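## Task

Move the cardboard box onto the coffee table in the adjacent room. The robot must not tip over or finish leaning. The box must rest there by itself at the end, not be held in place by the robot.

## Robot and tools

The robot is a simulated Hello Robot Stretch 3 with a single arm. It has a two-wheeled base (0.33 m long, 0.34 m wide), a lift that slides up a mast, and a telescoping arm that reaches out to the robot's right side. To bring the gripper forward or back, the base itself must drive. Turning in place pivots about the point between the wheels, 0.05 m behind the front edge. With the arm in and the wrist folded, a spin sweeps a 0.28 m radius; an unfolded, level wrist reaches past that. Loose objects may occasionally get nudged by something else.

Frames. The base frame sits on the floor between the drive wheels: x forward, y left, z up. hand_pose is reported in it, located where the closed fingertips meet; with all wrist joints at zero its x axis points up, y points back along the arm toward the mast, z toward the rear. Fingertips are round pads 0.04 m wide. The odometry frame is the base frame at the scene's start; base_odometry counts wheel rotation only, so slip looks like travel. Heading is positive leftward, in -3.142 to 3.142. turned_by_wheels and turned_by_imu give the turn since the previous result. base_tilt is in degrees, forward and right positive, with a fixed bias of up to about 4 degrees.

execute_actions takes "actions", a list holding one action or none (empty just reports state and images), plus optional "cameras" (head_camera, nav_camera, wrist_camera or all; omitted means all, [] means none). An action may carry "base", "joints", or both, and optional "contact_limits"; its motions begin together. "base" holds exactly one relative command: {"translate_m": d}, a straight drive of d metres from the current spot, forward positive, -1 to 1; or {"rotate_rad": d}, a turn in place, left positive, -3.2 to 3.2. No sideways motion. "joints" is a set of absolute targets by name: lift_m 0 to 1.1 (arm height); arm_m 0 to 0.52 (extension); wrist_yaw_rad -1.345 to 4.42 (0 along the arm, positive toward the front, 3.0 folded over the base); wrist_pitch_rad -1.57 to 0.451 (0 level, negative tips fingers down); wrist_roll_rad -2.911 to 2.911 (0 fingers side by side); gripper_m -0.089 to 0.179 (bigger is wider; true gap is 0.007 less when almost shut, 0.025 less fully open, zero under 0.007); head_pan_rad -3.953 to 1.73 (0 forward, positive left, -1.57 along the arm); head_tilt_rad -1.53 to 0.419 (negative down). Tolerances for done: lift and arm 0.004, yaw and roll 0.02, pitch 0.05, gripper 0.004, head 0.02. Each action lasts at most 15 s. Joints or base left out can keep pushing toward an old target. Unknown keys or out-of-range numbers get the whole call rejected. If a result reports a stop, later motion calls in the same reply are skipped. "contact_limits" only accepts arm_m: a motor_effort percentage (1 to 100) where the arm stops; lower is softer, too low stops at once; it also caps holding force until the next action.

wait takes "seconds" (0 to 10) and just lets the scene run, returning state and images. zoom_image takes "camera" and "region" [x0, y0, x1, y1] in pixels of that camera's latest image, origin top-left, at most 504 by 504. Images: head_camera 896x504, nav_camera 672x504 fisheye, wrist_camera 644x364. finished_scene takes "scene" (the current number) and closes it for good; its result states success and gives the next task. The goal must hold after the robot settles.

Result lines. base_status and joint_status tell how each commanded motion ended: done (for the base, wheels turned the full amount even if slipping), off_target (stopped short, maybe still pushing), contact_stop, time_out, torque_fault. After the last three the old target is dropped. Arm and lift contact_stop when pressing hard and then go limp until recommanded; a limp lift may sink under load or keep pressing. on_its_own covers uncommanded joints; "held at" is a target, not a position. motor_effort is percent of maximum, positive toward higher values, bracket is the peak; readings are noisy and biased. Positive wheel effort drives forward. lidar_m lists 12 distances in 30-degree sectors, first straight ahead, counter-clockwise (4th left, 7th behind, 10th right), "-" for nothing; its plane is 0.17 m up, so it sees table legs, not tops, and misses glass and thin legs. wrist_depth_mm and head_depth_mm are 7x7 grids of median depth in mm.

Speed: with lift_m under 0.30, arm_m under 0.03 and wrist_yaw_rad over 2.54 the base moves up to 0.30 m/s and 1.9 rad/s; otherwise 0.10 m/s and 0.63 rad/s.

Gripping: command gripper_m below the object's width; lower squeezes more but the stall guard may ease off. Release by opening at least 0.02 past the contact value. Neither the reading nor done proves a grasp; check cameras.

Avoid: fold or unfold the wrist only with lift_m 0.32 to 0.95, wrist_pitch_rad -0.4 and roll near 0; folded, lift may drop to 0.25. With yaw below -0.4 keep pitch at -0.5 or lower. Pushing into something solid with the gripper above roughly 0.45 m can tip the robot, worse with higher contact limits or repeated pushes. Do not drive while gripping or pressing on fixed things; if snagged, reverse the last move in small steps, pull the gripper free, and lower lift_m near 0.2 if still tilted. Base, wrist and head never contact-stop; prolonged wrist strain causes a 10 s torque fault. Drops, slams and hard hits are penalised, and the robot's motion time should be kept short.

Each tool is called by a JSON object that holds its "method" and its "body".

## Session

{"method": "execute_actions", "body": {"actions": []}}

Scene clock: 0.00 s.
base_odometry: x=+0.000 y=+0.000 heading=+0.000 (m, m, rad; odometry frame)
turned_by_wheels: +0.000 (rad since the last result)
turned_by_imu: +0.000 (rad since the last result)
base_tilt: forward=-1.1 right=-1.4 (deg)
lidar_m: 1.29 2.94 2.36 1.37 1.54 1.18 0.85 0.80 0.82 1.03 0.97 0.99
head_depth_mm: 1173 1164 1143 1130 1112 1099 1084 / 1309 1293 1266 1251 1234 1221 1197 / 1481 1457 1430 1407 1387 1361 1341 / 1669 2568 3739 3741 3610 3565 2397 / 1861 2105 3526 3519 3539 3450 2602 / 1817 2333 2379 2350 2334 2281 2299 / 1917 2693 2882 2764 2698 2601 2413
base_status: not commanded
joint_positions: lift_m=+0.507 arm_m=+0.000 wrist_yaw_rad=+2.973 wrist_pitch_rad=-0.359 wrist_roll_rad=+0.004 gripper_m=+0.037 head_pan_rad=+0.010 head_tilt_rad=+0.007
joint_status: not commanded
motor_effort: left_wheel=+1 right_wheel=-1 lift_m=+29 arm_m=-1 wrist_yaw_rad=+1 wrist_pitch_rad=+6 wrist_roll_rad=+0 gripper_m=+0 head_pan_rad=+0 head_tilt_rad=+3 (%)
hand_pose: x=+0.0175 y=+0.0835 z=+0.5335 quat_wxyz=(+0.185, +0.705, +0.067, +0.682) (m; base frame)
wrist_depth_mm: - - - - - - - / - - - - - - - / - - - - - - - / - - - - - - - / - - - - - - - / 929 934 - 854 872 854 834 / 783 737 719 736 703 718 706
pictures: head_camera (sideways: a quarter turn clockwise sets it upright), nav_camera (sideways: a quarter turn counterclockwise sets it upright), wrist_camera
Images, in order (width x height): head_camera 896x504, nav_camera 672x504, wrist_camera 644x364.

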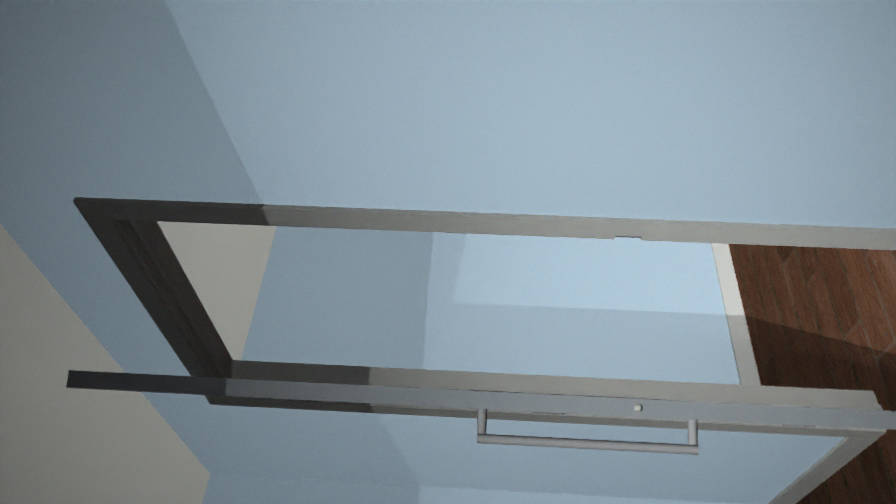

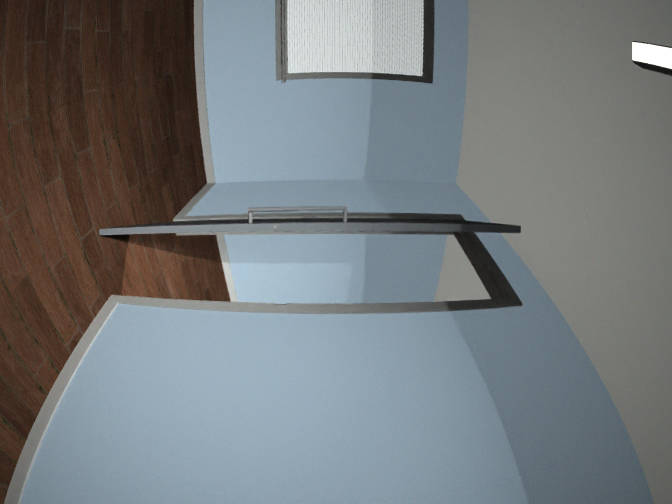

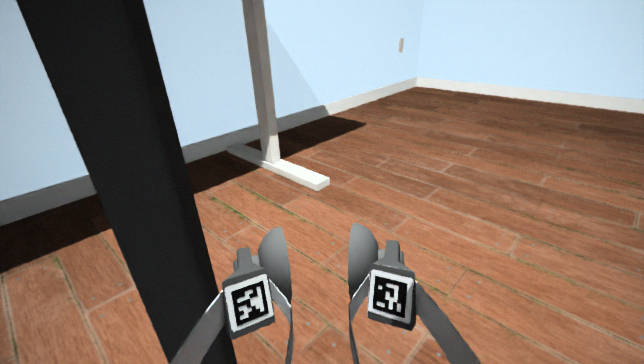

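{"method": "execute_actions", "body": {"actions": [{"base":{"rotate_rad":2.15},"joints":{"head_pan_rad":0.3,"head_tilt_rad":-0.6,"lift_m":0.94,"wrist_pitch_rad":-0.4}}]}}

Scene clock: 5.40 s.
base_odometry: x=+0.000 y=+0.000 heading=+2.150 (m, m, rad; odometry frame)
turned_by_wheels: +2.150 (rad since the last result)
turned_by_imu: +2.143 (rad since the last result)
base_tilt: forward=-1.1 right=-1.3 (deg)
lidar_m: 1.54 1.16 0.83 0.80 0.83 1.01 0.97 1.01 1.36 2.94 2.22 1.37
head_depth_mm: 1274 1362 991 1665 1836 1592 1333 / 1303 1401 972 1734 1867 1581 1325 / 1336 1424 956 1775 1892 1566 1317 / 1370 1460 940 1827 1919 1551 1305 / 1407 1480 977 1798 1741 1536 1294 / 1439 1548 973 1937 1892 1530 1282 / 1373 1449 1023 1660 1744 1513 1286
base_status: done
joint_positions: lift_m=+0.939 arm_m=+0.000 wrist_yaw_rad=+2.973 wrist_pitch_rad=-0.415 wrist_roll_rad=+0.004 gripper_m=+0.037 head_pan_rad=+0.293 head_tilt_rad=-0.592
joint_status: all done
motor_effort: left_wheel=-4(7) right_wheel=+7(11) lift_m=+39(39) arm_m=-1(1) wrist_yaw_rad=+0(0) wrist_pitch_rad=+5(4) wrist_roll_rad=+0(0) gripper_m=-1(0) head_pan_rad=+3(23) head_tilt_rad=-5(44) (%)
hand_pose: x=+0.0164 y=+0.0770 z=+0.9528 quat_wxyz=(+0.204, +0.703, +0.087, +0.676) (m; base frame)
wrist_depth_mm: - 693 743 789 829 909 962 / 707 - 808 846 917 974 - / 751 - 851 928 988 - - / 819 - 975 - - - - / 906 937 - - - - - / 971 - - - - - - / - - - - - - -
pictures: head_camera (sideways: a quarter turn clockwise sets it upright), nav_camera (sideways: a quarter turn counterclockwise sets it upright), wrist_camera
Images, in order (width x height): head_camera 896x504, nav_camera 672x504, wrist_camera 644x364.

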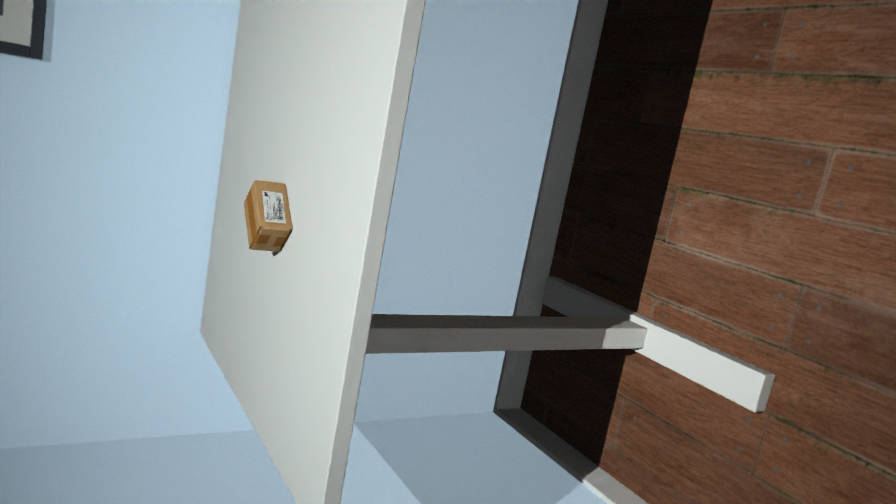

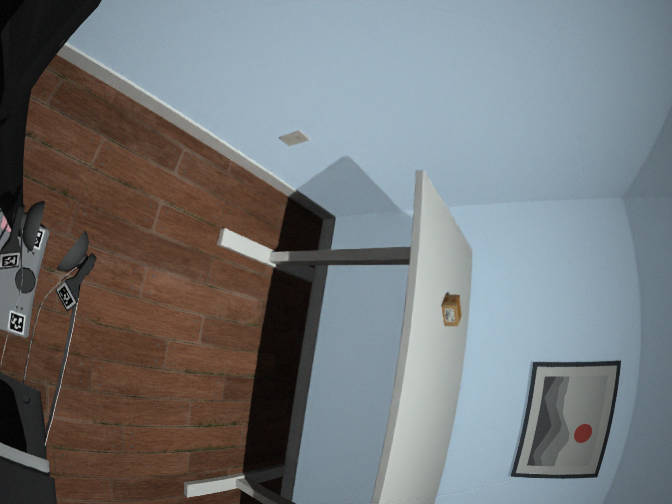

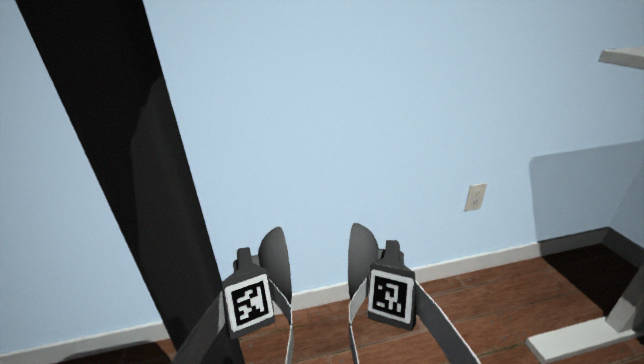

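{"method": "execute_actions", "body": {"actions": [{"base":{"rotate_rad":0.255},"joints":{"head_pan_rad":0,"head_tilt_rad":-0.7,"lift_m":0.9}}], "cameras": []}}

{"method": "execute_actions", "body": {"actions": [{"base":{"translate_m":0.6},"joints":{"wrist_yaw_rad":1.6,"gripper_m":0.17}}], "cameras": ["head_camera","nav_camera"]}}

Scene clock: 8.00 s.
base_odometry: x=+0.000 y=+0.000 heading=+2.405 (m, m, rad; odometry frame)
turned_by_wheels: +0.255 (rad since the last result)
turned_by_imu: +0.254 (rad since the last result)
base_tilt: forward=-1.1 right=-1.4 (deg)
lidar_m: 1.17 0.94 0.80 0.80 0.92 0.97 0.97 1.11 1.43 2.94 1.37 1.54
head_depth_mm: 1290 1165 855 1789 1784 1473 1263 / 1314 1139 888 1846 1758 1463 1255 / 1344 1116 875 1890 1748 1454 1249 / 1370 1017 1717 1930 1742 1444 1244 / 1399 1076 1304 1889 1644 1434 1235 / 1443 1056 1775 1989 1696 1419 1225 / 1425 1037 1657 1798 1688 1416 1221
base_status: done
joint_positions: lift_m=+0.901 arm_m=+0.000 wrist_yaw_rad=+2.973 wrist_pitch_rad=-0.415 wrist_roll_rad=+0.004 gripper_m=+0.037 head_pan_rad=+0.007 head_tilt_rad=-0.691
joint_status: all done
motor_effort: left_wheel=-3(7) right_wheel=+6(11) lift_m=+17(32) arm_m=-1(0) wrist_yaw_rad=+0(0) wrist_pitch_rad=+5(5) wrist_roll_rad=+0(0) gripper_m=-1(1) head_pan_rad=-4(26) head_tilt_rad=-5(21) (%)
hand_pose: x=+0.0164 y=+0.0769 z=+0.9138 quat_wxyz=(+0.204, +0.703, +0.087, +0.676) (m; base frame)
wrist_depth_mm: - 777 784 760 763 775 753 / 848 - 839 850 803 823 825 / 914 - 908 891 909 882 884 / - - - 987 973 987 955 / - - - - - - - / - - - - - - - / - - - - - - -
pictures: none
No camera images: the call's "cameras" was empty. Leave "cameras" out to get every camera's image.

Scene clock: 15.50 s.
base_odometry: x=-0.444 y=+0.403 heading=+2.404 (m, m, rad; odometry frame)
turned_by_wheels: +0.000 (rad since the last result)
turned_by_imu: -0.047 (rad since the last result)
base_tilt: forward=-1.1 right=-1.4 (deg)
lidar_m: 0.59 0.59 0.67 0.66 0.74 1.19 1.55 1.73 2.75 2.21 1.08 0.96
head_depth_mm: 791 872 774 578 462 384 329 / 803 887 762 572 459 382 327 / 816 906 750 546 454 379 332 / 828 912 741 522 450 376 337 / 842 925 730 542 447 374 341 / 858 932 721 549 443 371 1121 / 874 958 711 544 439 369 1170
base_status: done
joint_positions: lift_m=+0.900 arm_m=+0.000 wrist_yaw_rad=+1.591 wrist_pitch_rad=-0.516 wrist_roll_rad=+0.051 gripper_m=+0.170 head_pan_rad=+0.007 head_tilt_rad=-0.692
joint_status: all done
on_its_own: wrist_pitch_rad is at rest, and its effort (+41) is outside its rest range (-20 to +32)
motor_effort: left_wheel=-1(8) right_wheel=+10(57) lift_m=+23(24) arm_m=-1(1) wrist_yaw_rad=+6(4) wrist_pitch_rad=+41(41) wrist_roll_rad=-16(17) gripper_m=-1(83) head_pan_rad=-4(3) head_tilt_rad=-5(5) (%)
hand_pose: x=+0.1896 y=-0.1406 z=+0.8916 quat_wxyz=(+0.599, +0.623, -0.365, +0.346) (m; base frame)
wrist_depth_mm: 644 435 348 377 340 315 287 / 289 267 247 231 217 206 195 / 194 184 175 167 160 153 146 / 145 141 135 131 126 122 118 / 144 134 126 118 113 108 103 / 794 - - - - - - / 777 - - - - 986 945
pictures: head_camera (sideways: a quarter turn clockwise sets it upright), nav_camera (sideways: a quarter turn counterclockwise sets it upright)
Images, in order (width x height): head_camera 896x504, nav_camera 672x504.

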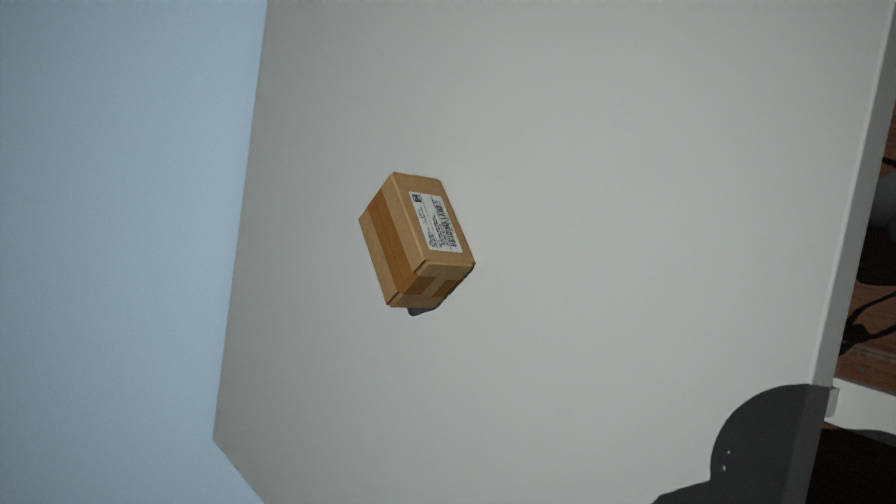

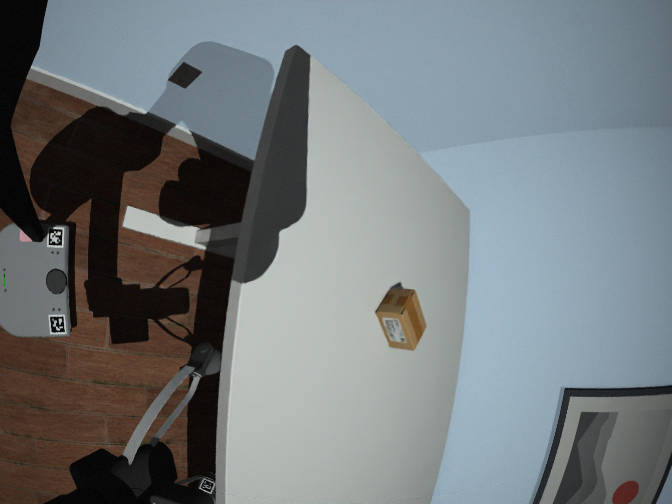

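{"method": "execute_actions", "body": {"actions": [{"base":{"translate_m":-0.14},"joints":{"wrist_pitch_rad":-0.55}}], "cameras": []}}

{"method": "execute_actions", "body": {"actions": [{"base":{"rotate_rad":1.35},"joints":{"lift_m":1.1,"wrist_pitch_rad":-0.4,"wrist_roll_rad":0,"head_pan_rad":-1.4,"head_tilt_rad":-0.6}}], "cameras": []}}

{"method": "execute_actions", "body": {"actions": [{"joints":{"wrist_yaw_rad":0.2,"wrist_pitch_rad":-0.5}}]}}

Scene clock: 18.83 s.
base_odometry: x=-0.341 y=+0.309 heading=+2.404 (m, m, rad; odometry frame)
turned_by_wheels: +0.000 (rad since the last result)
turned_by_imu: +0.001 (rad since the last result)
base_tilt: forward=-1.1 right=-1.3 (deg)
lidar_m: 0.72 0.83 0.69 0.69 0.77 1.24 1.41 1.58 2.18 2.52 1.13 1.10
head_depth_mm: 909 990 772 578 462 1434 1262 / 922 1001 760 572 458 1433 1251 / 940 1009 721 566 454 1452 1249 / 956 1017 651 560 463 1447 1242 / 970 1033 728 554 460 1430 1233 / 988 1045 720 548 469 1294 1204 / 1010 1086 711 542 478 1411 1218
base_status: done
joint_positions: lift_m=+0.900 arm_m=+0.000 wrist_yaw_rad=+1.598 wrist_pitch_rad=-0.562 wrist_roll_rad=+0.007 gripper_m=+0.170 head_pan_rad=+0.007 head_tilt_rad=-0.692
joint_status: all done
motor_effort: left_wheel=+1(4) right_wheel=-1(8) lift_m=+23(24) arm_m=+0(1) wrist_yaw_rad=+1(5) wrist_pitch_rad=+4(39) wrist_roll_rad=-2(17) gripper_m=+0(1) head_pan_rad=-4(4) head_tilt_rad=-5(5) (%)
hand_pose: x=+0.1825 y=-0.1394 z=+0.8819 quat_wxyz=(+0.614, +0.625, -0.335, +0.348) (m; base frame)
wrist_depth_mm: 341 320 308 296 288 275 267 / 268 253 241 230 222 212 202 / 831 - - - - - 998 / 837 - - - - - - / 849 - - - - - - / 849 - - - - - - / 804 - - - - 988 977
pictures: none
No camera images: the call's "cameras" was empty. Leave "cameras" out to get every camera's image.

Scene clock: 21.90 s.
base_odometry: x=-0.341 y=+0.309 heading=-2.529 (m, m, rad; odometry frame)
turned_by_wheels: +1.350 (rad since the last result)
turned_by_imu: +1.345 (rad since the last result)
base_tilt: forward=-1.1 right=-1.4 (deg)
lidar_m: 0.69 0.71 0.95 1.41 1.45 1.74 3.04 1.13 1.15 1.10 0.72 0.72
head_depth_mm: - - - - - 1450 1321 / 919 999 - - - 1460 1312 / 934 1017 915 678 - - 1275 / 943 1029 904 653 - - 1263 / 954 1048 886 659 - - 1248 / 966 1062 957 - - - 1217 / 978 1054 - - - - 1271
base_status: done
joint_positions: lift_m=+1.098 arm_m=+0.000 wrist_yaw_rad=+1.598 wrist_pitch_rad=-0.420 wrist_roll_rad=+0.004 gripper_m=+0.170 head_pan_rad=-1.393 head_tilt_rad=-0.606
joint_status: all done
joint sent to its limit — the command would take lift_m past its upper limit, so that joint was sent only as far as its limit.
motor_effort: left_wheel=-3(7) right_wheel=+6(10) lift_m=+39(41) arm_m=-1(1) wrist_yaw_rad=+1(1) wrist_pitch_rad=+7(9) wrist_roll_rad=-1(2) gripper_m=+0(0) head_pan_rad=-4(47) head_tilt_rad=+3(18) (%)
hand_pose: x=+0.2028 y=-0.1387 z=+1.1106 quat_wxyz=(+0.588, +0.599, -0.377, +0.392) (m; base frame)
wrist_depth_mm: 543 540 560 561 558 573 577 / 573 598 596 611 610 607 629 / 630 647 654 647 658 683 696 / 700 698 720 725 741 744 767 / 767 782 781 810 795 447 424 / 846 834 896 902 904 397 349 / 961 978 994 - - - 297
pictures: none
No camera images: the call's "cameras" was empty. Leave "cameras" out to get every camera's image.

Scene clock: 23.60 s.
base_odometry: x=-0.341 y=+0.309 heading=-2.529 (m, m, rad; odometry frame)
turned_by_wheels: +0.000 (rad since the last result)
turned_by_imu: +0.000 (rad since the last result)
base_tilt: forward=-1.0 right=-1.4 (deg)
lidar_m: 0.69 0.71 0.95 1.41 1.45 1.75 3.03 1.13 1.15 1.10 0.72 0.72
head_depth_mm: - - - - - - 1294 / 923 - - - - 1480 1312 / 932 987 797 709 - 1471 1294 / 942 1032 895 654 494 1423 1298 / 955 1047 887 646 490 1450 1289 / 967 1060 873 610 485 1086 1223 / 978 1076 860 618 482 1433 1273
base_status: not commanded
joint_positions: lift_m=+1.098 arm_m=+0.000 wrist_yaw_rad=+0.203 wrist_pitch_rad=-0.512 wrist_roll_rad=+0.002 gripper_m=+0.170 head_pan_rad=-1.393 head_tilt_rad=-0.606
joint_status: all done
motor_effort: left_wheel=-4(3) right_wheel=+6(6) lift_m=+39(40) arm_m=-1(1) wrist_yaw_rad=-2(2) wrist_pitch_rad=+5(4) wrist_roll_rad=-1(1) gripper_m=+0(0) head_pan_rad=-4(4) head_tilt_rad=+4(4) (%)
hand_pose: x=+0.0210 y=-0.3519 z=+1.0903 quat_wxyz=(+0.698, +0.247, -0.663, -0.110) (m; base frame)
wrist_depth_mm: 719 841 827 803 768 749 724 / 719 932 864 837 803 770 739 / 747 665 620 595 597 589 573 / 675 480 479 452 464 455 454 / 402 397 390 381 378 389 371 / 336 343 330 326 320 320 317 / - 280 284 282 278 275 273
pictures: head_camera (sideways: a quarter turn clockwise sets it upright), nav_camera (sideways: a quarter turn counterclockwise sets it upright), wrist_camera
Images, in order (width x height): head_camera 896x504, nav_camera 672x504, wrist_camera 644x364.

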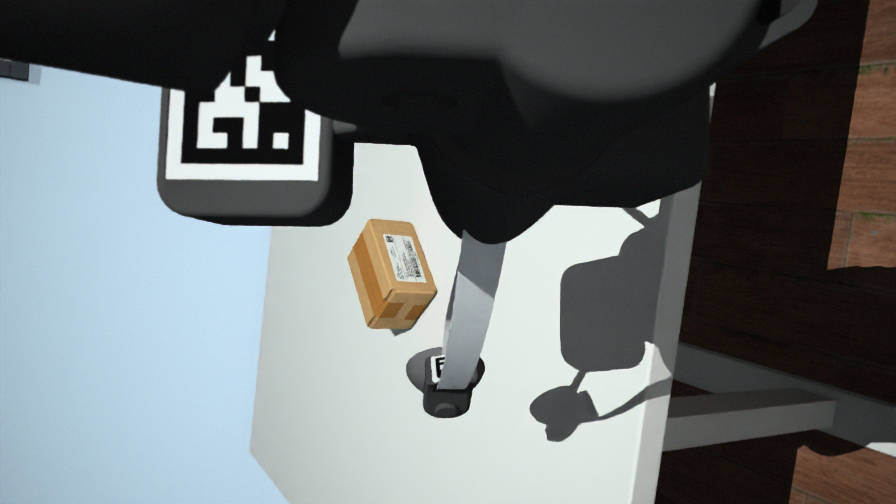

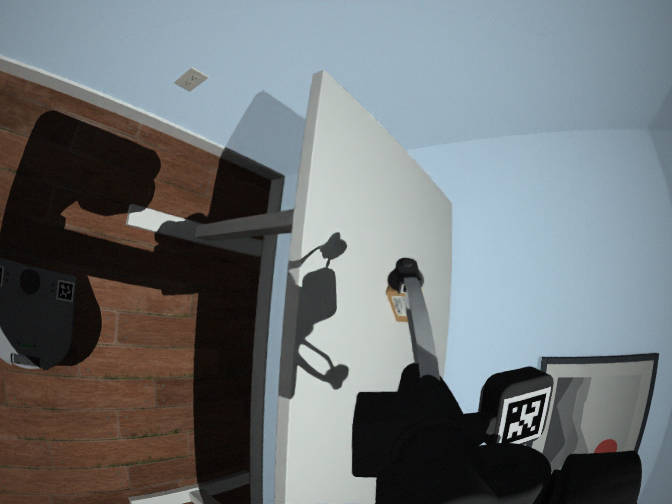

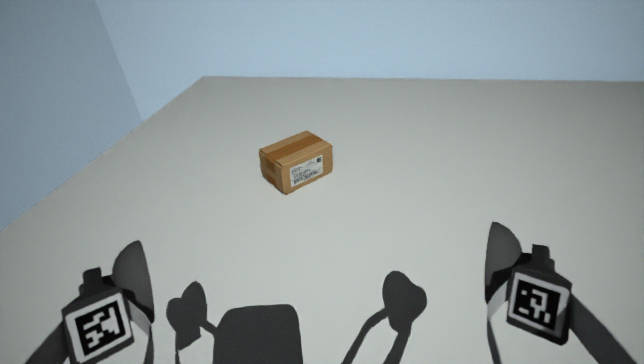

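{"method": "execute_actions", "body": {"actions": [{"base":{"translate_m":-0.022},"joints":{"wrist_yaw_rad":0.75,"arm_m":0.27,"gripper_m":0.179}}], "cameras": ["head_camera","wrist_camera"]}}

Scene clock: 27.43 s.
base_odometry: x=-0.323 y=+0.322 heading=-2.529 (m, m, rad; odometry frame)
turned_by_wheels: +0.000 (rad since the last result)
turned_by_imu: +0.000 (rad since the last result)
base_tilt: forward=-1.1 right=-1.4 (deg)
lidar_m: 0.71 0.73 0.98 1.41 1.46 1.73 3.01 1.11 1.15 1.10 0.73 0.74
head_depth_mm: - - 948 663 508 437 1321 / 924 - 878 656 503 445 1307 / 920 - 843 647 499 1427 1309 / 935 1032 876 639 495 1423 1296 / 957 1044 841 631 491 1454 1289 / 965 1061 827 625 486 1157 1229 / 977 1075 857 618 482 1394 1247
base_status: done
joint_positions: lift_m=+1.098 arm_m=+0.270 wrist_yaw_rad=+0.749 wrist_pitch_rad=-0.513 wrist_roll_rad=+0.002 gripper_m=+0.179 head_pan_rad=-1.393 head_tilt_rad=-0.606
joint_status: all done
motor_effort: left_wheel=-4(7) right_wheel=+6(7) lift_m=+39(38) arm_m=+3(4) wrist_yaw_rad=+1(1) wrist_pitch_rad=+5(5) wrist_roll_rad=-2(1) gripper_m=+0(49) head_pan_rad=-3(4) head_tilt_rad=+3(3) (%)
hand_pose: x=+0.1224 y=-0.5695 z=+1.0902 quat_wxyz=(+0.702, +0.417, -0.571, +0.082) (m; base frame)
wrist_depth_mm: 503 602 754 729 594 511 434 / 528 647 793 797 645 542 465 / 550 666 825 597 594 549 499 / 577 674 477 474 459 456 441 / 582 393 388 388 378 382 367 / 341 334 329 280 272 318 319 / - 287 282 261 262 276 268
pictures: head_camera (sideways: a quarter turn clockwise sets it upright), wrist_camera
Images, in order (width x height): head_camera 896x504, wrist_camera 644x364.

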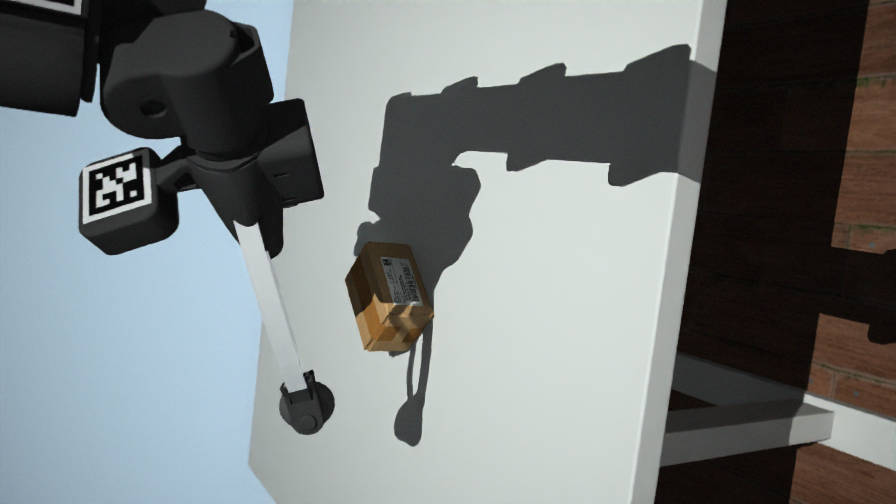

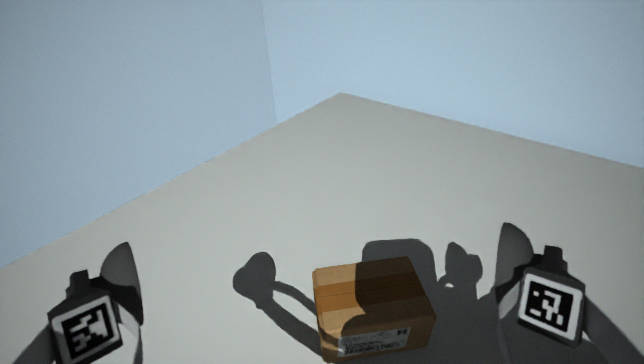

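{"method": "execute_actions", "body": {"actions": [{"base":{"translate_m":-0.018},"joints":{"wrist_yaw_rad":0.9,"arm_m":0.355}}], "cameras": []}}

{"method": "execute_actions", "body": {"actions": [{"joints":{"lift_m":1.04}}], "cameras": ["head_camera","wrist_camera"]}}

Scene clock: 29.67 s.
base_odometry: x=-0.308 y=+0.332 heading=-2.530 (m, m, rad; odometry frame)
turned_by_wheels: +0.000 (rad since the last result)
turned_by_imu: +0.000 (rad since the last result)
base_tilt: forward=-1.1 right=-1.4 (deg)
lidar_m: 0.73 0.75 1.01 1.41 1.45 1.71 2.99 1.10 1.15 1.10 0.74 0.76
head_depth_mm: - 1019 947 661 507 447 1316 / 924 - 931 654 504 445 1313 / 922 - 911 646 498 1430 1304 / 936 1022 903 640 494 1419 1294 / 955 1044 885 632 491 1443 1286 / 966 1061 828 624 486 1400 1257 / 976 1072 860 618 482 1099 1242
base_status: done
joint_positions: lift_m=+1.098 arm_m=+0.355 wrist_yaw_rad=+0.898 wrist_pitch_rad=-0.513 wrist_roll_rad=+0.002 gripper_m=+0.179 head_pan_rad=-1.393 head_tilt_rad=-0.606
joint_status: all done
motor_effort: left_wheel=-3(7) right_wheel=+5(8) lift_m=+38(39) arm_m=+4(9) wrist_yaw_rad=+1(1) wrist_pitch_rad=+4(5) wrist_roll_rad=-1(1) gripper_m=+0(0) head_pan_rad=-3(3) head_tilt_rad=+4(4) (%)
hand_pose: x=+0.1439 y=-0.6314 z=+1.0902 quat_wxyz=(+0.694, +0.459, -0.539, +0.134) (m; base frame)
wrist_depth_mm: 497 576 678 726 576 459 391 / 536 607 752 802 602 491 410 / 560 653 789 602 581 525 430 / 587 673 477 467 461 453 432 / 496 392 388 382 378 381 366 / 340 332 330 322 321 316 317 / - 285 282 228 276 273 269
pictures: none
No camera images: the call's "cameras" was empty. Leave "cameras" out to get every camera's image.

Scene clock: 31.03 s.
base_odometry: x=-0.308 y=+0.332 heading=-2.530 (m, m, rad; odometry frame)
turned_by_wheels: +0.000 (rad since the last result)
turned_by_imu: +0.000 (rad since the last result)
base_tilt: forward=-1.1 right=-1.4 (deg)
lidar_m: 0.73 0.75 1.01 1.41 1.45 1.71 3.00 1.10 1.15 1.10 0.74 0.76
head_depth_mm: 898 - 898 662 508 447 1320 / 915 - 835 654 503 445 1308 / 934 1001 816 646 499 1428 1300 / 940 1031 852 639 494 1419 1298 / 952 1048 908 632 490 1450 1287 / 965 1063 924 624 486 1405 1255 / 978 1073 861 618 482 1100 1235
base_status: not commanded
joint_positions: lift_m=+1.041 arm_m=+0.355 wrist_yaw_rad=+0.898 wrist_pitch_rad=-0.513 wrist_roll_rad=+0.002 gripper_m=+0.179 head_pan_rad=-1.393 head_tilt_rad=-0.606
joint_status: all done
motor_effort: left_wheel=-3(3) right_wheel=+5(6) lift_m=+17(35) arm_m=+4(4) wrist_yaw_rad=+1(1) wrist_pitch_rad=+5(5) wrist_roll_rad=-1(1) gripper_m=+0(1) head_pan_rad=-3(3) head_tilt_rad=+4(4) (%)
hand_pose: x=+0.1438 y=-0.6314 z=+1.0324 quat_wxyz=(+0.694, +0.459, -0.539, +0.134) (m; base frame)
wrist_depth_mm: 499 584 695 732 575 464 390 / 531 610 748 775 594 501 410 / 551 641 489 475 466 460 423 / 554 381 377 371 361 359 354 / 315 316 307 302 297 301 294 / 270 265 252 198 247 252 251 / - 226 219 170 209 217 213
pictures: head_camera (sideways: a quarter turn clockwise sets it upright), wrist_camera
Images, in order (width x height): head_camera 896x504, wrist_camera 644x364.

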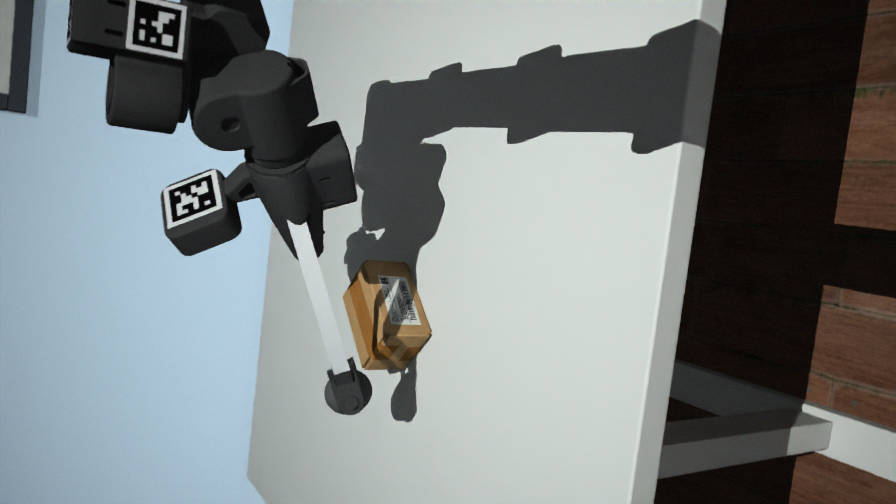

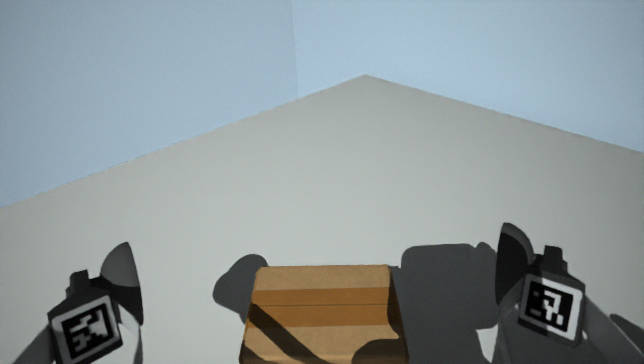

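{"method": "execute_actions", "body": {"actions": [{"joints":{"lift_m":0.988}}], "cameras": ["head_camera","wrist_camera"]}}

{"method": "execute_actions", "body": {"actions": [{"joints":{"gripper_m":0.04}}], "cameras": ["head_camera","wrist_camera"]}}

Scene clock: 35.60 s.
base_odometry: x=-0.308 y=+0.332 heading=-2.530 (m, m, rad; odometry frame)
turned_by_wheels: +0.000 (rad since the last result)
turned_by_imu: +0.001 (rad since the last result)
base_tilt: forward=-1.1 right=-1.3 (deg)
lidar_m: 0.73 0.75 1.00 1.41 1.45 1.71 2.99 1.10 1.15 1.10 0.74 0.76
head_depth_mm: 912 969 842 661 508 446 1319 / 922 988 - 652 503 444 1309 / 932 1018 - 621 499 1439 1302 / 943 1034 905 639 494 1423 1295 / 956 1047 890 631 491 1449 1290 / 967 1062 874 602 486 1399 1251 / 977 1075 860 618 482 1098 1240
base_status: not commanded
joint_positions: lift_m=+0.989 arm_m=+0.355 wrist_yaw_rad=+0.898 wrist_pitch_rad=-0.514 wrist_roll_rad=+0.002 gripper_m=+0.179 head_pan_rad=-1.393 head_tilt_rad=-0.606
joint_status: all done
motor_effort: left_wheel=-3(3) right_wheel=+5(5) lift_m=+16(17) arm_m=+3(4) wrist_yaw_rad=+1(1) wrist_pitch_rad=+5(5) wrist_roll_rad=-1(1) gripper_m=+0(0) head_pan_rad=-3(3) head_tilt_rad=+3(4) (%)
hand_pose: x=+0.1438 y=-0.6314 z=+0.9804 quat_wxyz=(+0.694, +0.459, -0.539, +0.134) (m; base frame)
wrist_depth_mm: 498 577 693 711 558 462 388 / 531 622 699 502 495 455 410 / 537 376 373 363 354 347 339 / 295 290 288 281 277 274 269 / 240 238 218 160 213 229 222 / 204 202 146 136 145 191 192 / - 171 162 151 158 165 163
pictures: head_camera (sideways: a quarter turn clockwise sets it upright), wrist_camera
Images, in order (width x height): head_camera 896x504, wrist_camera 644x364.

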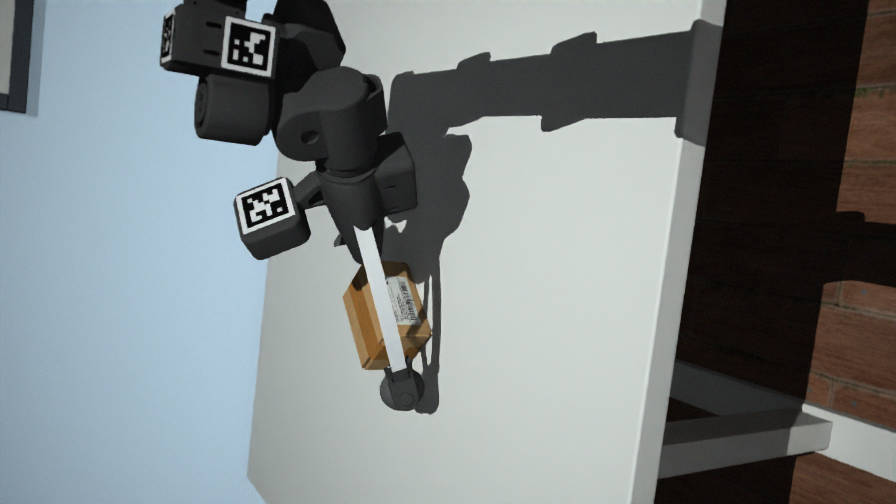

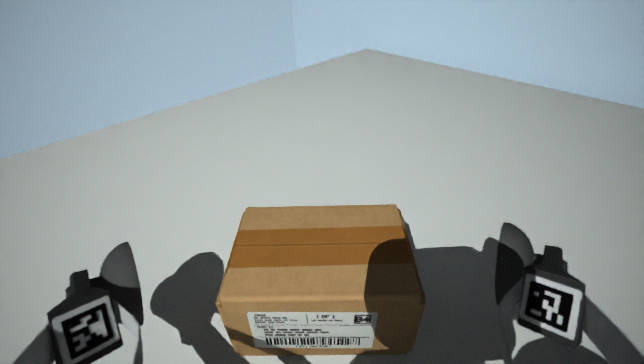

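Scene clock: 37.47 s.
base_odometry: x=-0.308 y=+0.332 heading=-2.530 (m, m, rad; odometry frame)
turned_by_wheels: +0.000 (rad since the last result)
turned_by_imu: +0.000 (rad since the last result)
base_tilt: forward=-1.1 right=-1.4 (deg)
lidar_m: 0.73 0.75 1.01 1.41 1.46 1.71 2.99 1.10 1.15 1.10 0.74 0.76
head_depth_mm: 911 966 839 662 508 447 1325 / 922 988 - 652 504 444 1317 / 931 1022 - 619 498 1432 1305 / 946 1029 904 640 494 1423 1297 / 956 1048 892 630 490 1445 1289 / 967 1061 875 623 486 1395 1255 / 979 1076 862 617 482 1095 1237
base_status: not commanded
joint_positions: lift_m=+0.989 arm_m=+0.355 wrist_yaw_rad=+0.898 wrist_pitch_rad=-0.518 wrist_roll_rad=+0.002 gripper_m=+0.041 head_pan_rad=-1.393 head_tilt_rad=-0.606
joint_status: all done
motor_effort: left_wheel=-3(3) right_wheel=+6(5) lift_m=+17(17) arm_m=+4(4) wrist_yaw_rad=+1(1) wrist_pitch_rad=+6(6) wrist_roll_rad=-1(1) gripper_m=-19(94) head_pan_rad=-3(3) head_tilt_rad=+3(4) (%)
hand_pose: x=+0.1434 y=-0.6310 z=+0.9795 quat_wxyz=(+0.694, +0.460, -0.538, +0.133) (m; base frame)
wrist_depth_mm: 501 579 690 727 569 467 390 / 535 611 696 492 483 455 405 / 537 376 365 357 347 344 338 / 292 290 285 280 274 269 267 / 237 234 176 160 174 223 220 / 200 198 137 136 134 190 188 / 173 169 153 146 158 162 164
pictures: head_camera (sideways: a quarter turn clockwise sets it upright), wrist_camera
Images, in order (width x height): head_camera 896x504, wrist_camera 644x364.

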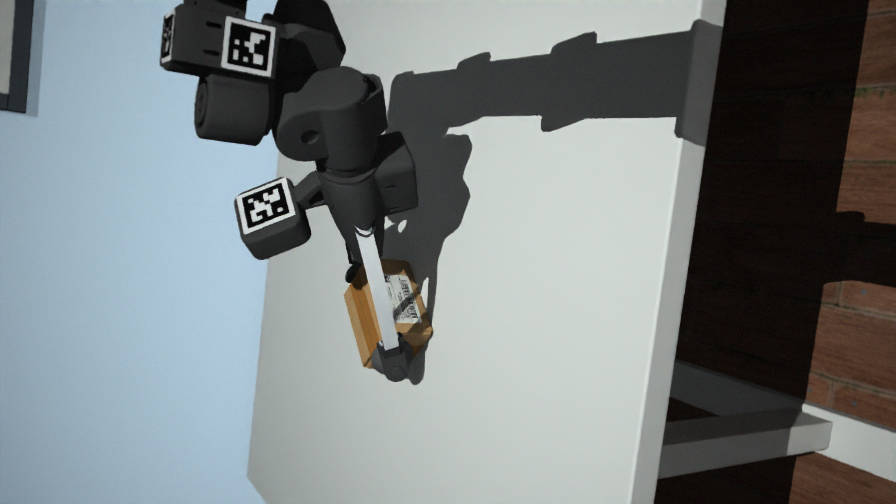

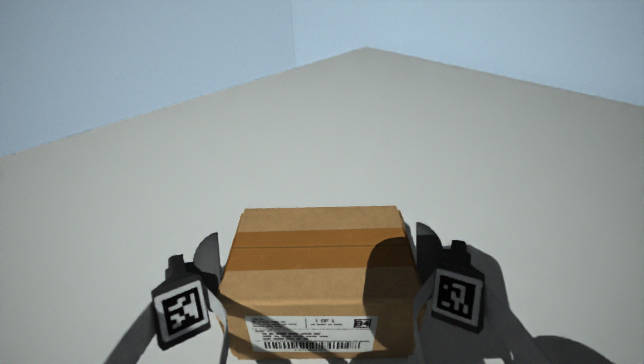

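{"method": "execute_actions", "body": {"actions": [{"joints":{"lift_m":1.06}}], "cameras": ["wrist_camera"]}}

{"method": "execute_actions", "body": {"actions": [{"base":{"rotate_rad":2.3},"joints":{"arm_m":0,"head_pan_rad":0,"head_tilt_rad":-0.6}}], "cameras": ["nav_camera"]}}

{"method": "execute_actions", "body": {"actions": [{"base":{"translate_m":0.85},"joints":{"lift_m":0.6,"wrist_pitch_rad":-1.25,"wrist_yaw_rad":-0.3}}]}}

Scene clock: 39.87 s.
base_odometry: x=-0.308 y=+0.332 heading=-2.530 (m, m, rad; odometry frame)
turned_by_wheels: +0.000 (rad since the last result)
turned_by_imu: +0.000 (rad since the last result)
base_tilt: forward=-1.0 right=-1.4 (deg)
lidar_m: 0.73 0.75 1.01 1.41 1.46 1.72 2.99 1.10 1.15 1.10 0.74 0.76
head_depth_mm: 867 - 945 663 508 447 1318 / 909 - 875 653 503 445 1315 / 932 1001 821 646 499 1434 1301 / 942 1049 807 640 494 1422 1291 / 956 1049 754 632 491 1448 1287 / 967 1058 870 625 485 1400 1259 / 979 1073 861 617 482 1096 1238
base_status: not commanded
joint_positions: lift_m=+1.059 arm_m=+0.355 wrist_yaw_rad=+0.898 wrist_pitch_rad=-0.523 wrist_roll_rad=+0.002 gripper_m=+0.041 head_pan_rad=-1.393 head_tilt_rad=-0.606
joint_status: all done
motor_effort: left_wheel=-3(3) right_wheel=+6(6) lift_m=+39(42) arm_m=+4(3) wrist_yaw_rad=+1(1) wrist_pitch_rad=+8(8) wrist_roll_rad=-1(1) gripper_m=-19(18) head_pan_rad=-3(3) head_tilt_rad=+3(4) (%)
hand_pose: x=+0.1428 y=-0.6305 z=+1.0493 quat_wxyz=(+0.694, +0.461, -0.536, +0.131) (m; base frame)
wrist_depth_mm: 498 593 707 735 574 470 391 / 529 611 745 786 594 497 414 / 554 651 735 509 495 486 433 / 583 406 398 391 389 383 375 / 335 337 242 160 174 315 313 / 285 283 137 135 135 270 266 / 244 240 151 145 225 232 232
pictures: wrist_camera
Images, in order (width x height): wrist_camera 644x364.

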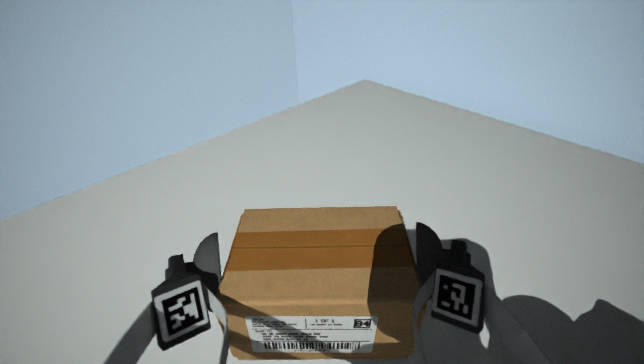

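Scene clock: 44.43 s.
base_odometry: x=-0.308 y=+0.332 heading=-0.230 (m, m, rad; odometry frame)
turned_by_wheels: +2.300 (rad since the last result)
turned_by_imu: +2.292 (rad since the last result)
base_tilt: forward=-1.1 right=-1.3 (deg)
lidar_m: 1.57 2.21 2.57 1.10 1.11 0.74 0.74 0.73 0.73 0.81 1.29 1.41
head_depth_mm: 1279 1368 1478 1601 1739 1580 1321 / 1364 1465 1586 1736 1842 1560 1310 / 1458 1569 1724 1892 1906 1560 1305 / 1569 1700 1870 2066 1887 1542 1297 / 3904 - 3046 2254 1879 1528 1291 / 3494 3845 3376 2310 1849 1514 1277 / 1546 1671 2164 2282 1837 1504 1273
base_status: done
joint_positions: lift_m=+1.059 arm_m=+0.000 wrist_yaw_rad=+0.900 wrist_pitch_rad=-0.523 wrist_roll_rad=+0.002 gripper_m=+0.041 head_pan_rad=-0.007 head_tilt_rad=-0.606
joint_status: all done
motor_effort: left_wheel=-3(7) right_wheel=+7(13) lift_m=+39(40) arm_m=-4(4) wrist_yaw_rad=+0(0) wrist_pitch_rad=+8(8) wrist_roll_rad=-1(1) gripper_m=-19(19) head_pan_rad=+3(46) head_tilt_rad=+4(4) (%)
hand_pose: x=+0.1429 y=-0.2761 z=+1.0493 quat_wxyz=(+0.694, +0.462, -0.536, +0.132) (m; base frame)
wrist_depth_mm: - - - - - - 694 / - - - - - - 698 / - - - - - - 709 / - - - - - - 729 / - - - 160 174 - 719 / - - 137 136 135 - 720 / - - 151 146 - - 727
pictures: nav_camera (sideways: a quarter turn counterclockwise sets it upright)
Images, in order (width x height): nav_camera 672x504.

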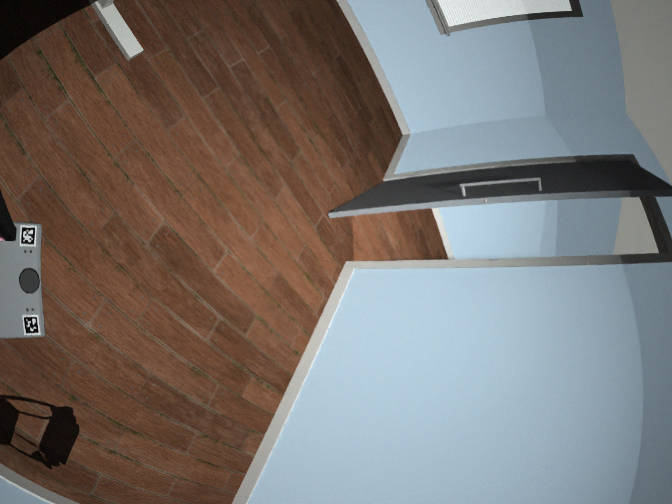

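Scene clock: 54.17 s.
base_odometry: x=+0.520 y=+0.138 heading=-0.230 (m, m, rad; odometry frame)
turned_by_wheels: +0.000 (rad since the last result)
turned_by_imu: +0.002 (rad since the last result)
base_tilt: forward=-1.0 right=-1.3 (deg)
lidar_m: 0.85 0.90 2.46 2.13 1.75 1.75 1.57 1.29 1.28 0.93 0.77 0.76
head_depth_mm: 672 721 776 839 917 1009 1118 / 716 768 835 909 999 1107 1224 / 765 829 903 988 1097 1233 1283 / 822 893 979 1087 1221 1373 1301 / 890 980 1084 1216 1379 1472 1289 / 2870 3111 3213 2374 1859 1514 1279 / 2622 2813 2953 2388 1850 1502 1269
base_status: done
joint_positions: lift_m=+0.600 arm_m=+0.000 wrist_yaw_rad=-0.298 wrist_pitch_rad=-1.253 wrist_roll_rad=+0.002 gripper_m=+0.041 head_pan_rad=-0.007 head_tilt_rad=-0.606
joint_status: all done
motor_effort: left_wheel=-4(5) right_wheel=+6(11) lift_m=+18(36) arm_m=-4(3) wrist_yaw_rad=-2(2) wrist_pitch_rad=+1(8) wrist_roll_rad=-1(1) gripper_m=-18(18) head_pan_rad=+3(3) head_tilt_rad=+4(3) (%)
hand_pose: x=-0.0384 y=-0.2000 z=+0.4883 quat_wxyz=(+0.505, +0.325, -0.628, -0.496) (m; base frame)
wrist_depth_mm: 636 750 762 758 759 770 757 / 680 732 726 710 720 729 736 / 690 700 697 709 696 721 692 / 675 684 679 678 690 688 680 / 658 650 176 159 171 650 664 / 632 637 137 135 134 633 637 / 621 610 153 145 146 - 627
pictures: head_camera (sideways: a quarter turn clockwise sets it upright), nav_camera (sideways: a quarter turn counterclockwise sets it upright), wrist_camera
Images, in order (width x height): head_camera 896x504, nav_camera 672x504, wrist_camera 644x364.

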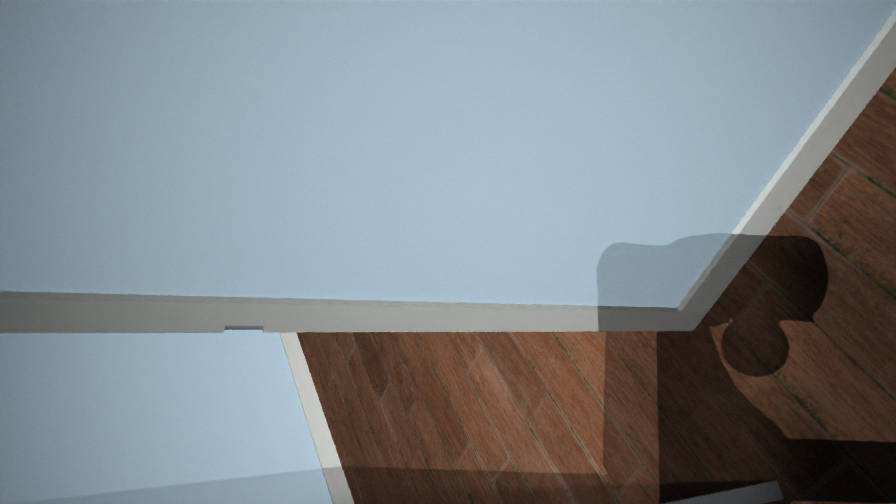

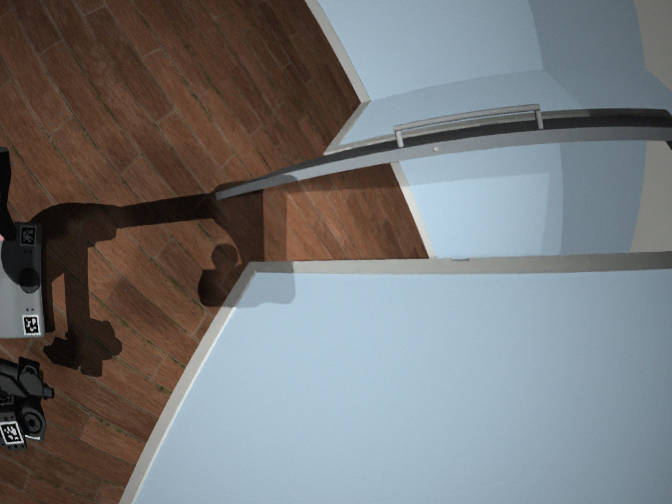

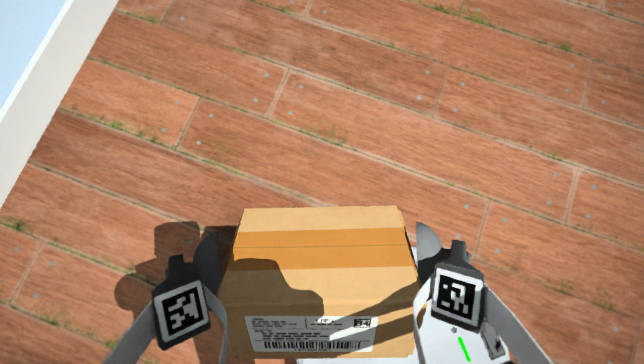

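{"method": "execute_actions", "body": {"actions": [{"base":{"rotate_rad":0.17}}], "cameras": []}}

{"method": "execute_actions", "body": {"actions": [{"base":{"translate_m":0.38},"joints":{"lift_m":0.55}}], "cameras": []}}

{"method": "execute_actions", "body": {"actions": [{"base":{"rotate_rad":1.83},"joints":{"head_pan_rad":-1.6,"head_tilt_rad":-0.9,"wrist_yaw_rad":-1.2}}], "cameras": ["nav_camera","head_camera"]}}

Scene clock: 55.67 s.
base_odometry: x=+0.520 y=+0.138 heading=-0.060 (m, m, rad; odometry frame)
turned_by_wheels: +0.170 (rad since the last result)
turned_by_imu: +0.169 (rad since the last result)
base_tilt: forward=-1.1 right=-1.3 (deg)
lidar_m: 0.90 1.81 2.48 1.93 1.74 1.58 1.42 1.28 1.29 0.84 0.76 0.77
head_depth_mm: 741 788 844 903 975 1060 1156 / 806 863 925 1001 1092 1195 1256 / 877 937 1024 1113 1231 1369 1306 / 2944 3257 3388 2349 1770 1495 1295 / 2726 2952 3180 2429 1883 1520 1288 / 2492 2738 2988 2297 1804 1447 1280 / 757 1615 1821 2097 1787 1507 1278
base_status: done
joint_positions: lift_m=+0.600 arm_m=+0.000 wrist_yaw_rad=-0.298 wrist_pitch_rad=-1.253 wrist_roll_rad=+0.002 gripper_m=+0.041 head_pan_rad=-0.007 head_tilt_rad=-0.606
joint_status: not commanded
motor_effort: left_wheel=-3(7) right_wheel=+6(10) lift_m=+18(19) arm_m=-4(3) wrist_yaw_rad=-2(1) wrist_pitch_rad=+1(1) wrist_roll_rad=-1(1) gripper_m=-19(19) head_pan_rad=+3(3) head_tilt_rad=+4(4) (%)
hand_pose: x=-0.0384 y=-0.2000 z=+0.4883 quat_wxyz=(+0.505, +0.325, -0.628, -0.496) (m; base frame)
wrist_depth_mm: 594 748 745 734 749 751 746 / 639 723 714 731 719 741 721 / 675 715 696 704 719 703 702 / 672 684 686 689 679 682 687 / 662 655 177 160 170 657 660 / 631 634 136 135 135 633 633 / 615 616 153 146 146 - 614
pictures: none
No camera images: the call's "cameras" was empty. Leave "cameras" out to get every camera's image.

Scene clock: 60.57 s.
base_odometry: x=+0.899 y=+0.115 heading=-0.061 (m, m, rad; odometry frame)
turned_by_wheels: +0.000 (rad since the last result)
turned_by_imu: +0.001 (rad since the last result)
base_tilt: forward=-1.0 right=-1.3 (deg)
lidar_m: 0.63 0.54 2.19 2.20 1.56 2.00 1.73 1.58 0.90 0.58 0.52 0.52
head_depth_mm: 493 526 561 603 650 705 769 / 523 564 611 663 725 796 879 / 2795 3080 3158 735 808 899 1020 / 2565 2844 3109 2448 1898 1539 1263 / 2349 2601 2887 2421 1877 1529 1287 / 2207 2402 2650 2417 1857 1519 1278 / 2060 2215 1503 1621 1596 1097 932
base_status: done
joint_positions: lift_m=+0.550 arm_m=+0.000 wrist_yaw_rad=-0.298 wrist_pitch_rad=-1.253 wrist_roll_rad=+0.002 gripper_m=+0.041 head_pan_rad=-0.007 head_tilt_rad=-0.606
joint_status: all done
motor_effort: left_wheel=-3(5) right_wheel=+6(12) lift_m=+17(19) arm_m=-3(4) wrist_yaw_rad=-2(2) wrist_pitch_rad=+1(1) wrist_roll_rad=-1(1) gripper_m=-19(18) head_pan_rad=+3(3) head_tilt_rad=+3(3) (%)
hand_pose: x=-0.0384 y=-0.2000 z=+0.4383 quat_wxyz=(+0.505, +0.325, -0.628, -0.496) (m; base frame)
wrist_depth_mm: 368 473 655 703 707 684 702 / 390 526 668 680 675 681 678 / 432 565 645 658 649 650 643 / 474 620 632 635 637 628 629 / 513 609 176 160 170 610 619 / 562 586 137 135 135 597 605 / 563 570 152 146 146 - 583
pictures: none
No camera images: the call's "cameras" was empty. Leave "cameras" out to get every camera's image.

Scene clock: 64.40 s.
base_odometry: x=+0.899 y=+0.115 heading=+1.769 (m, m, rad; odometry frame)
turned_by_wheels: +1.830 (rad since the last result)
turned_by_imu: +1.824 (rad since the last result)
base_tilt: forward=-1.1 right=-1.4 (deg)
lidar_m: 2.02 1.56 1.95 1.60 1.51 0.68 0.53 0.52 0.55 0.54 2.17 2.32
head_depth_mm: 2692 2673 2060 818 917 1019 1118 / 2537 2638 2103 1762 1114 1229 1190 / 2402 2587 2094 1750 1494 1302 - / 2275 2505 2078 1727 1483 1299 - / 1110 1187 1282 1380 1415 1263 1167 / 469 541 674 1660 1457 1280 1147 / 1926 2198 1960 1684 1450 1276 1135
base_status: done
joint_positions: lift_m=+0.550 arm_m=+0.000 wrist_yaw_rad=-1.197 wrist_pitch_rad=-1.253 wrist_roll_rad=+0.002 gripper_m=+0.041 head_pan_rad=-1.593 head_tilt_rad=-0.889
joint_status: all done
motor_effort: left_wheel=-3(7) right_wheel=+6(10) lift_m=+18(18) arm_m=-4(4) wrist_yaw_rad=-2(2) wrist_pitch_rad=+1(1) wrist_roll_rad=-1(1) gripper_m=-18(18) head_pan_rad=-4(44) head_tilt_rad=-6(34) (%)
hand_pose: x=-0.0746 y=-0.1660 z=+0.4382 quat_wxyz=(+0.239, +0.019, -0.707, -0.666) (m; base frame)
wrist_depth_mm: 687 506 530 555 591 598 638 / 669 669 660 655 665 676 680 / 636 641 651 642 650 644 647 / 624 611 623 638 - 633 634 / 600 597 176 161 159 - 601 / 579 594 136 136 134 - 595 / 573 564 152 146 145 - 576
pictures: head_camera (sideways: a quarter turn clockwise sets it upright), nav_camera (sideways: a quarter turn counterclockwise sets it upright)
Images, in order (width x height): head_camera 896x504, nav_camera 672x504.

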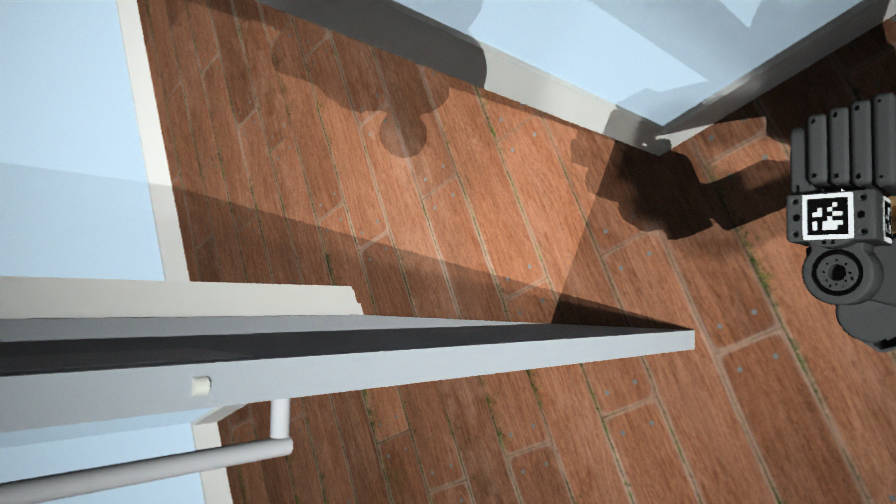

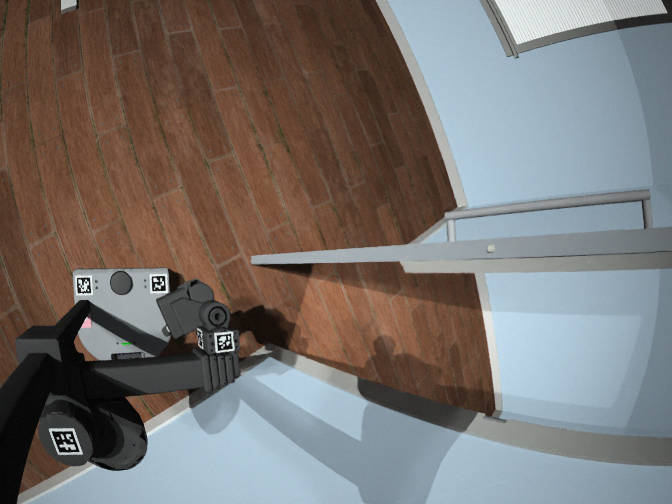

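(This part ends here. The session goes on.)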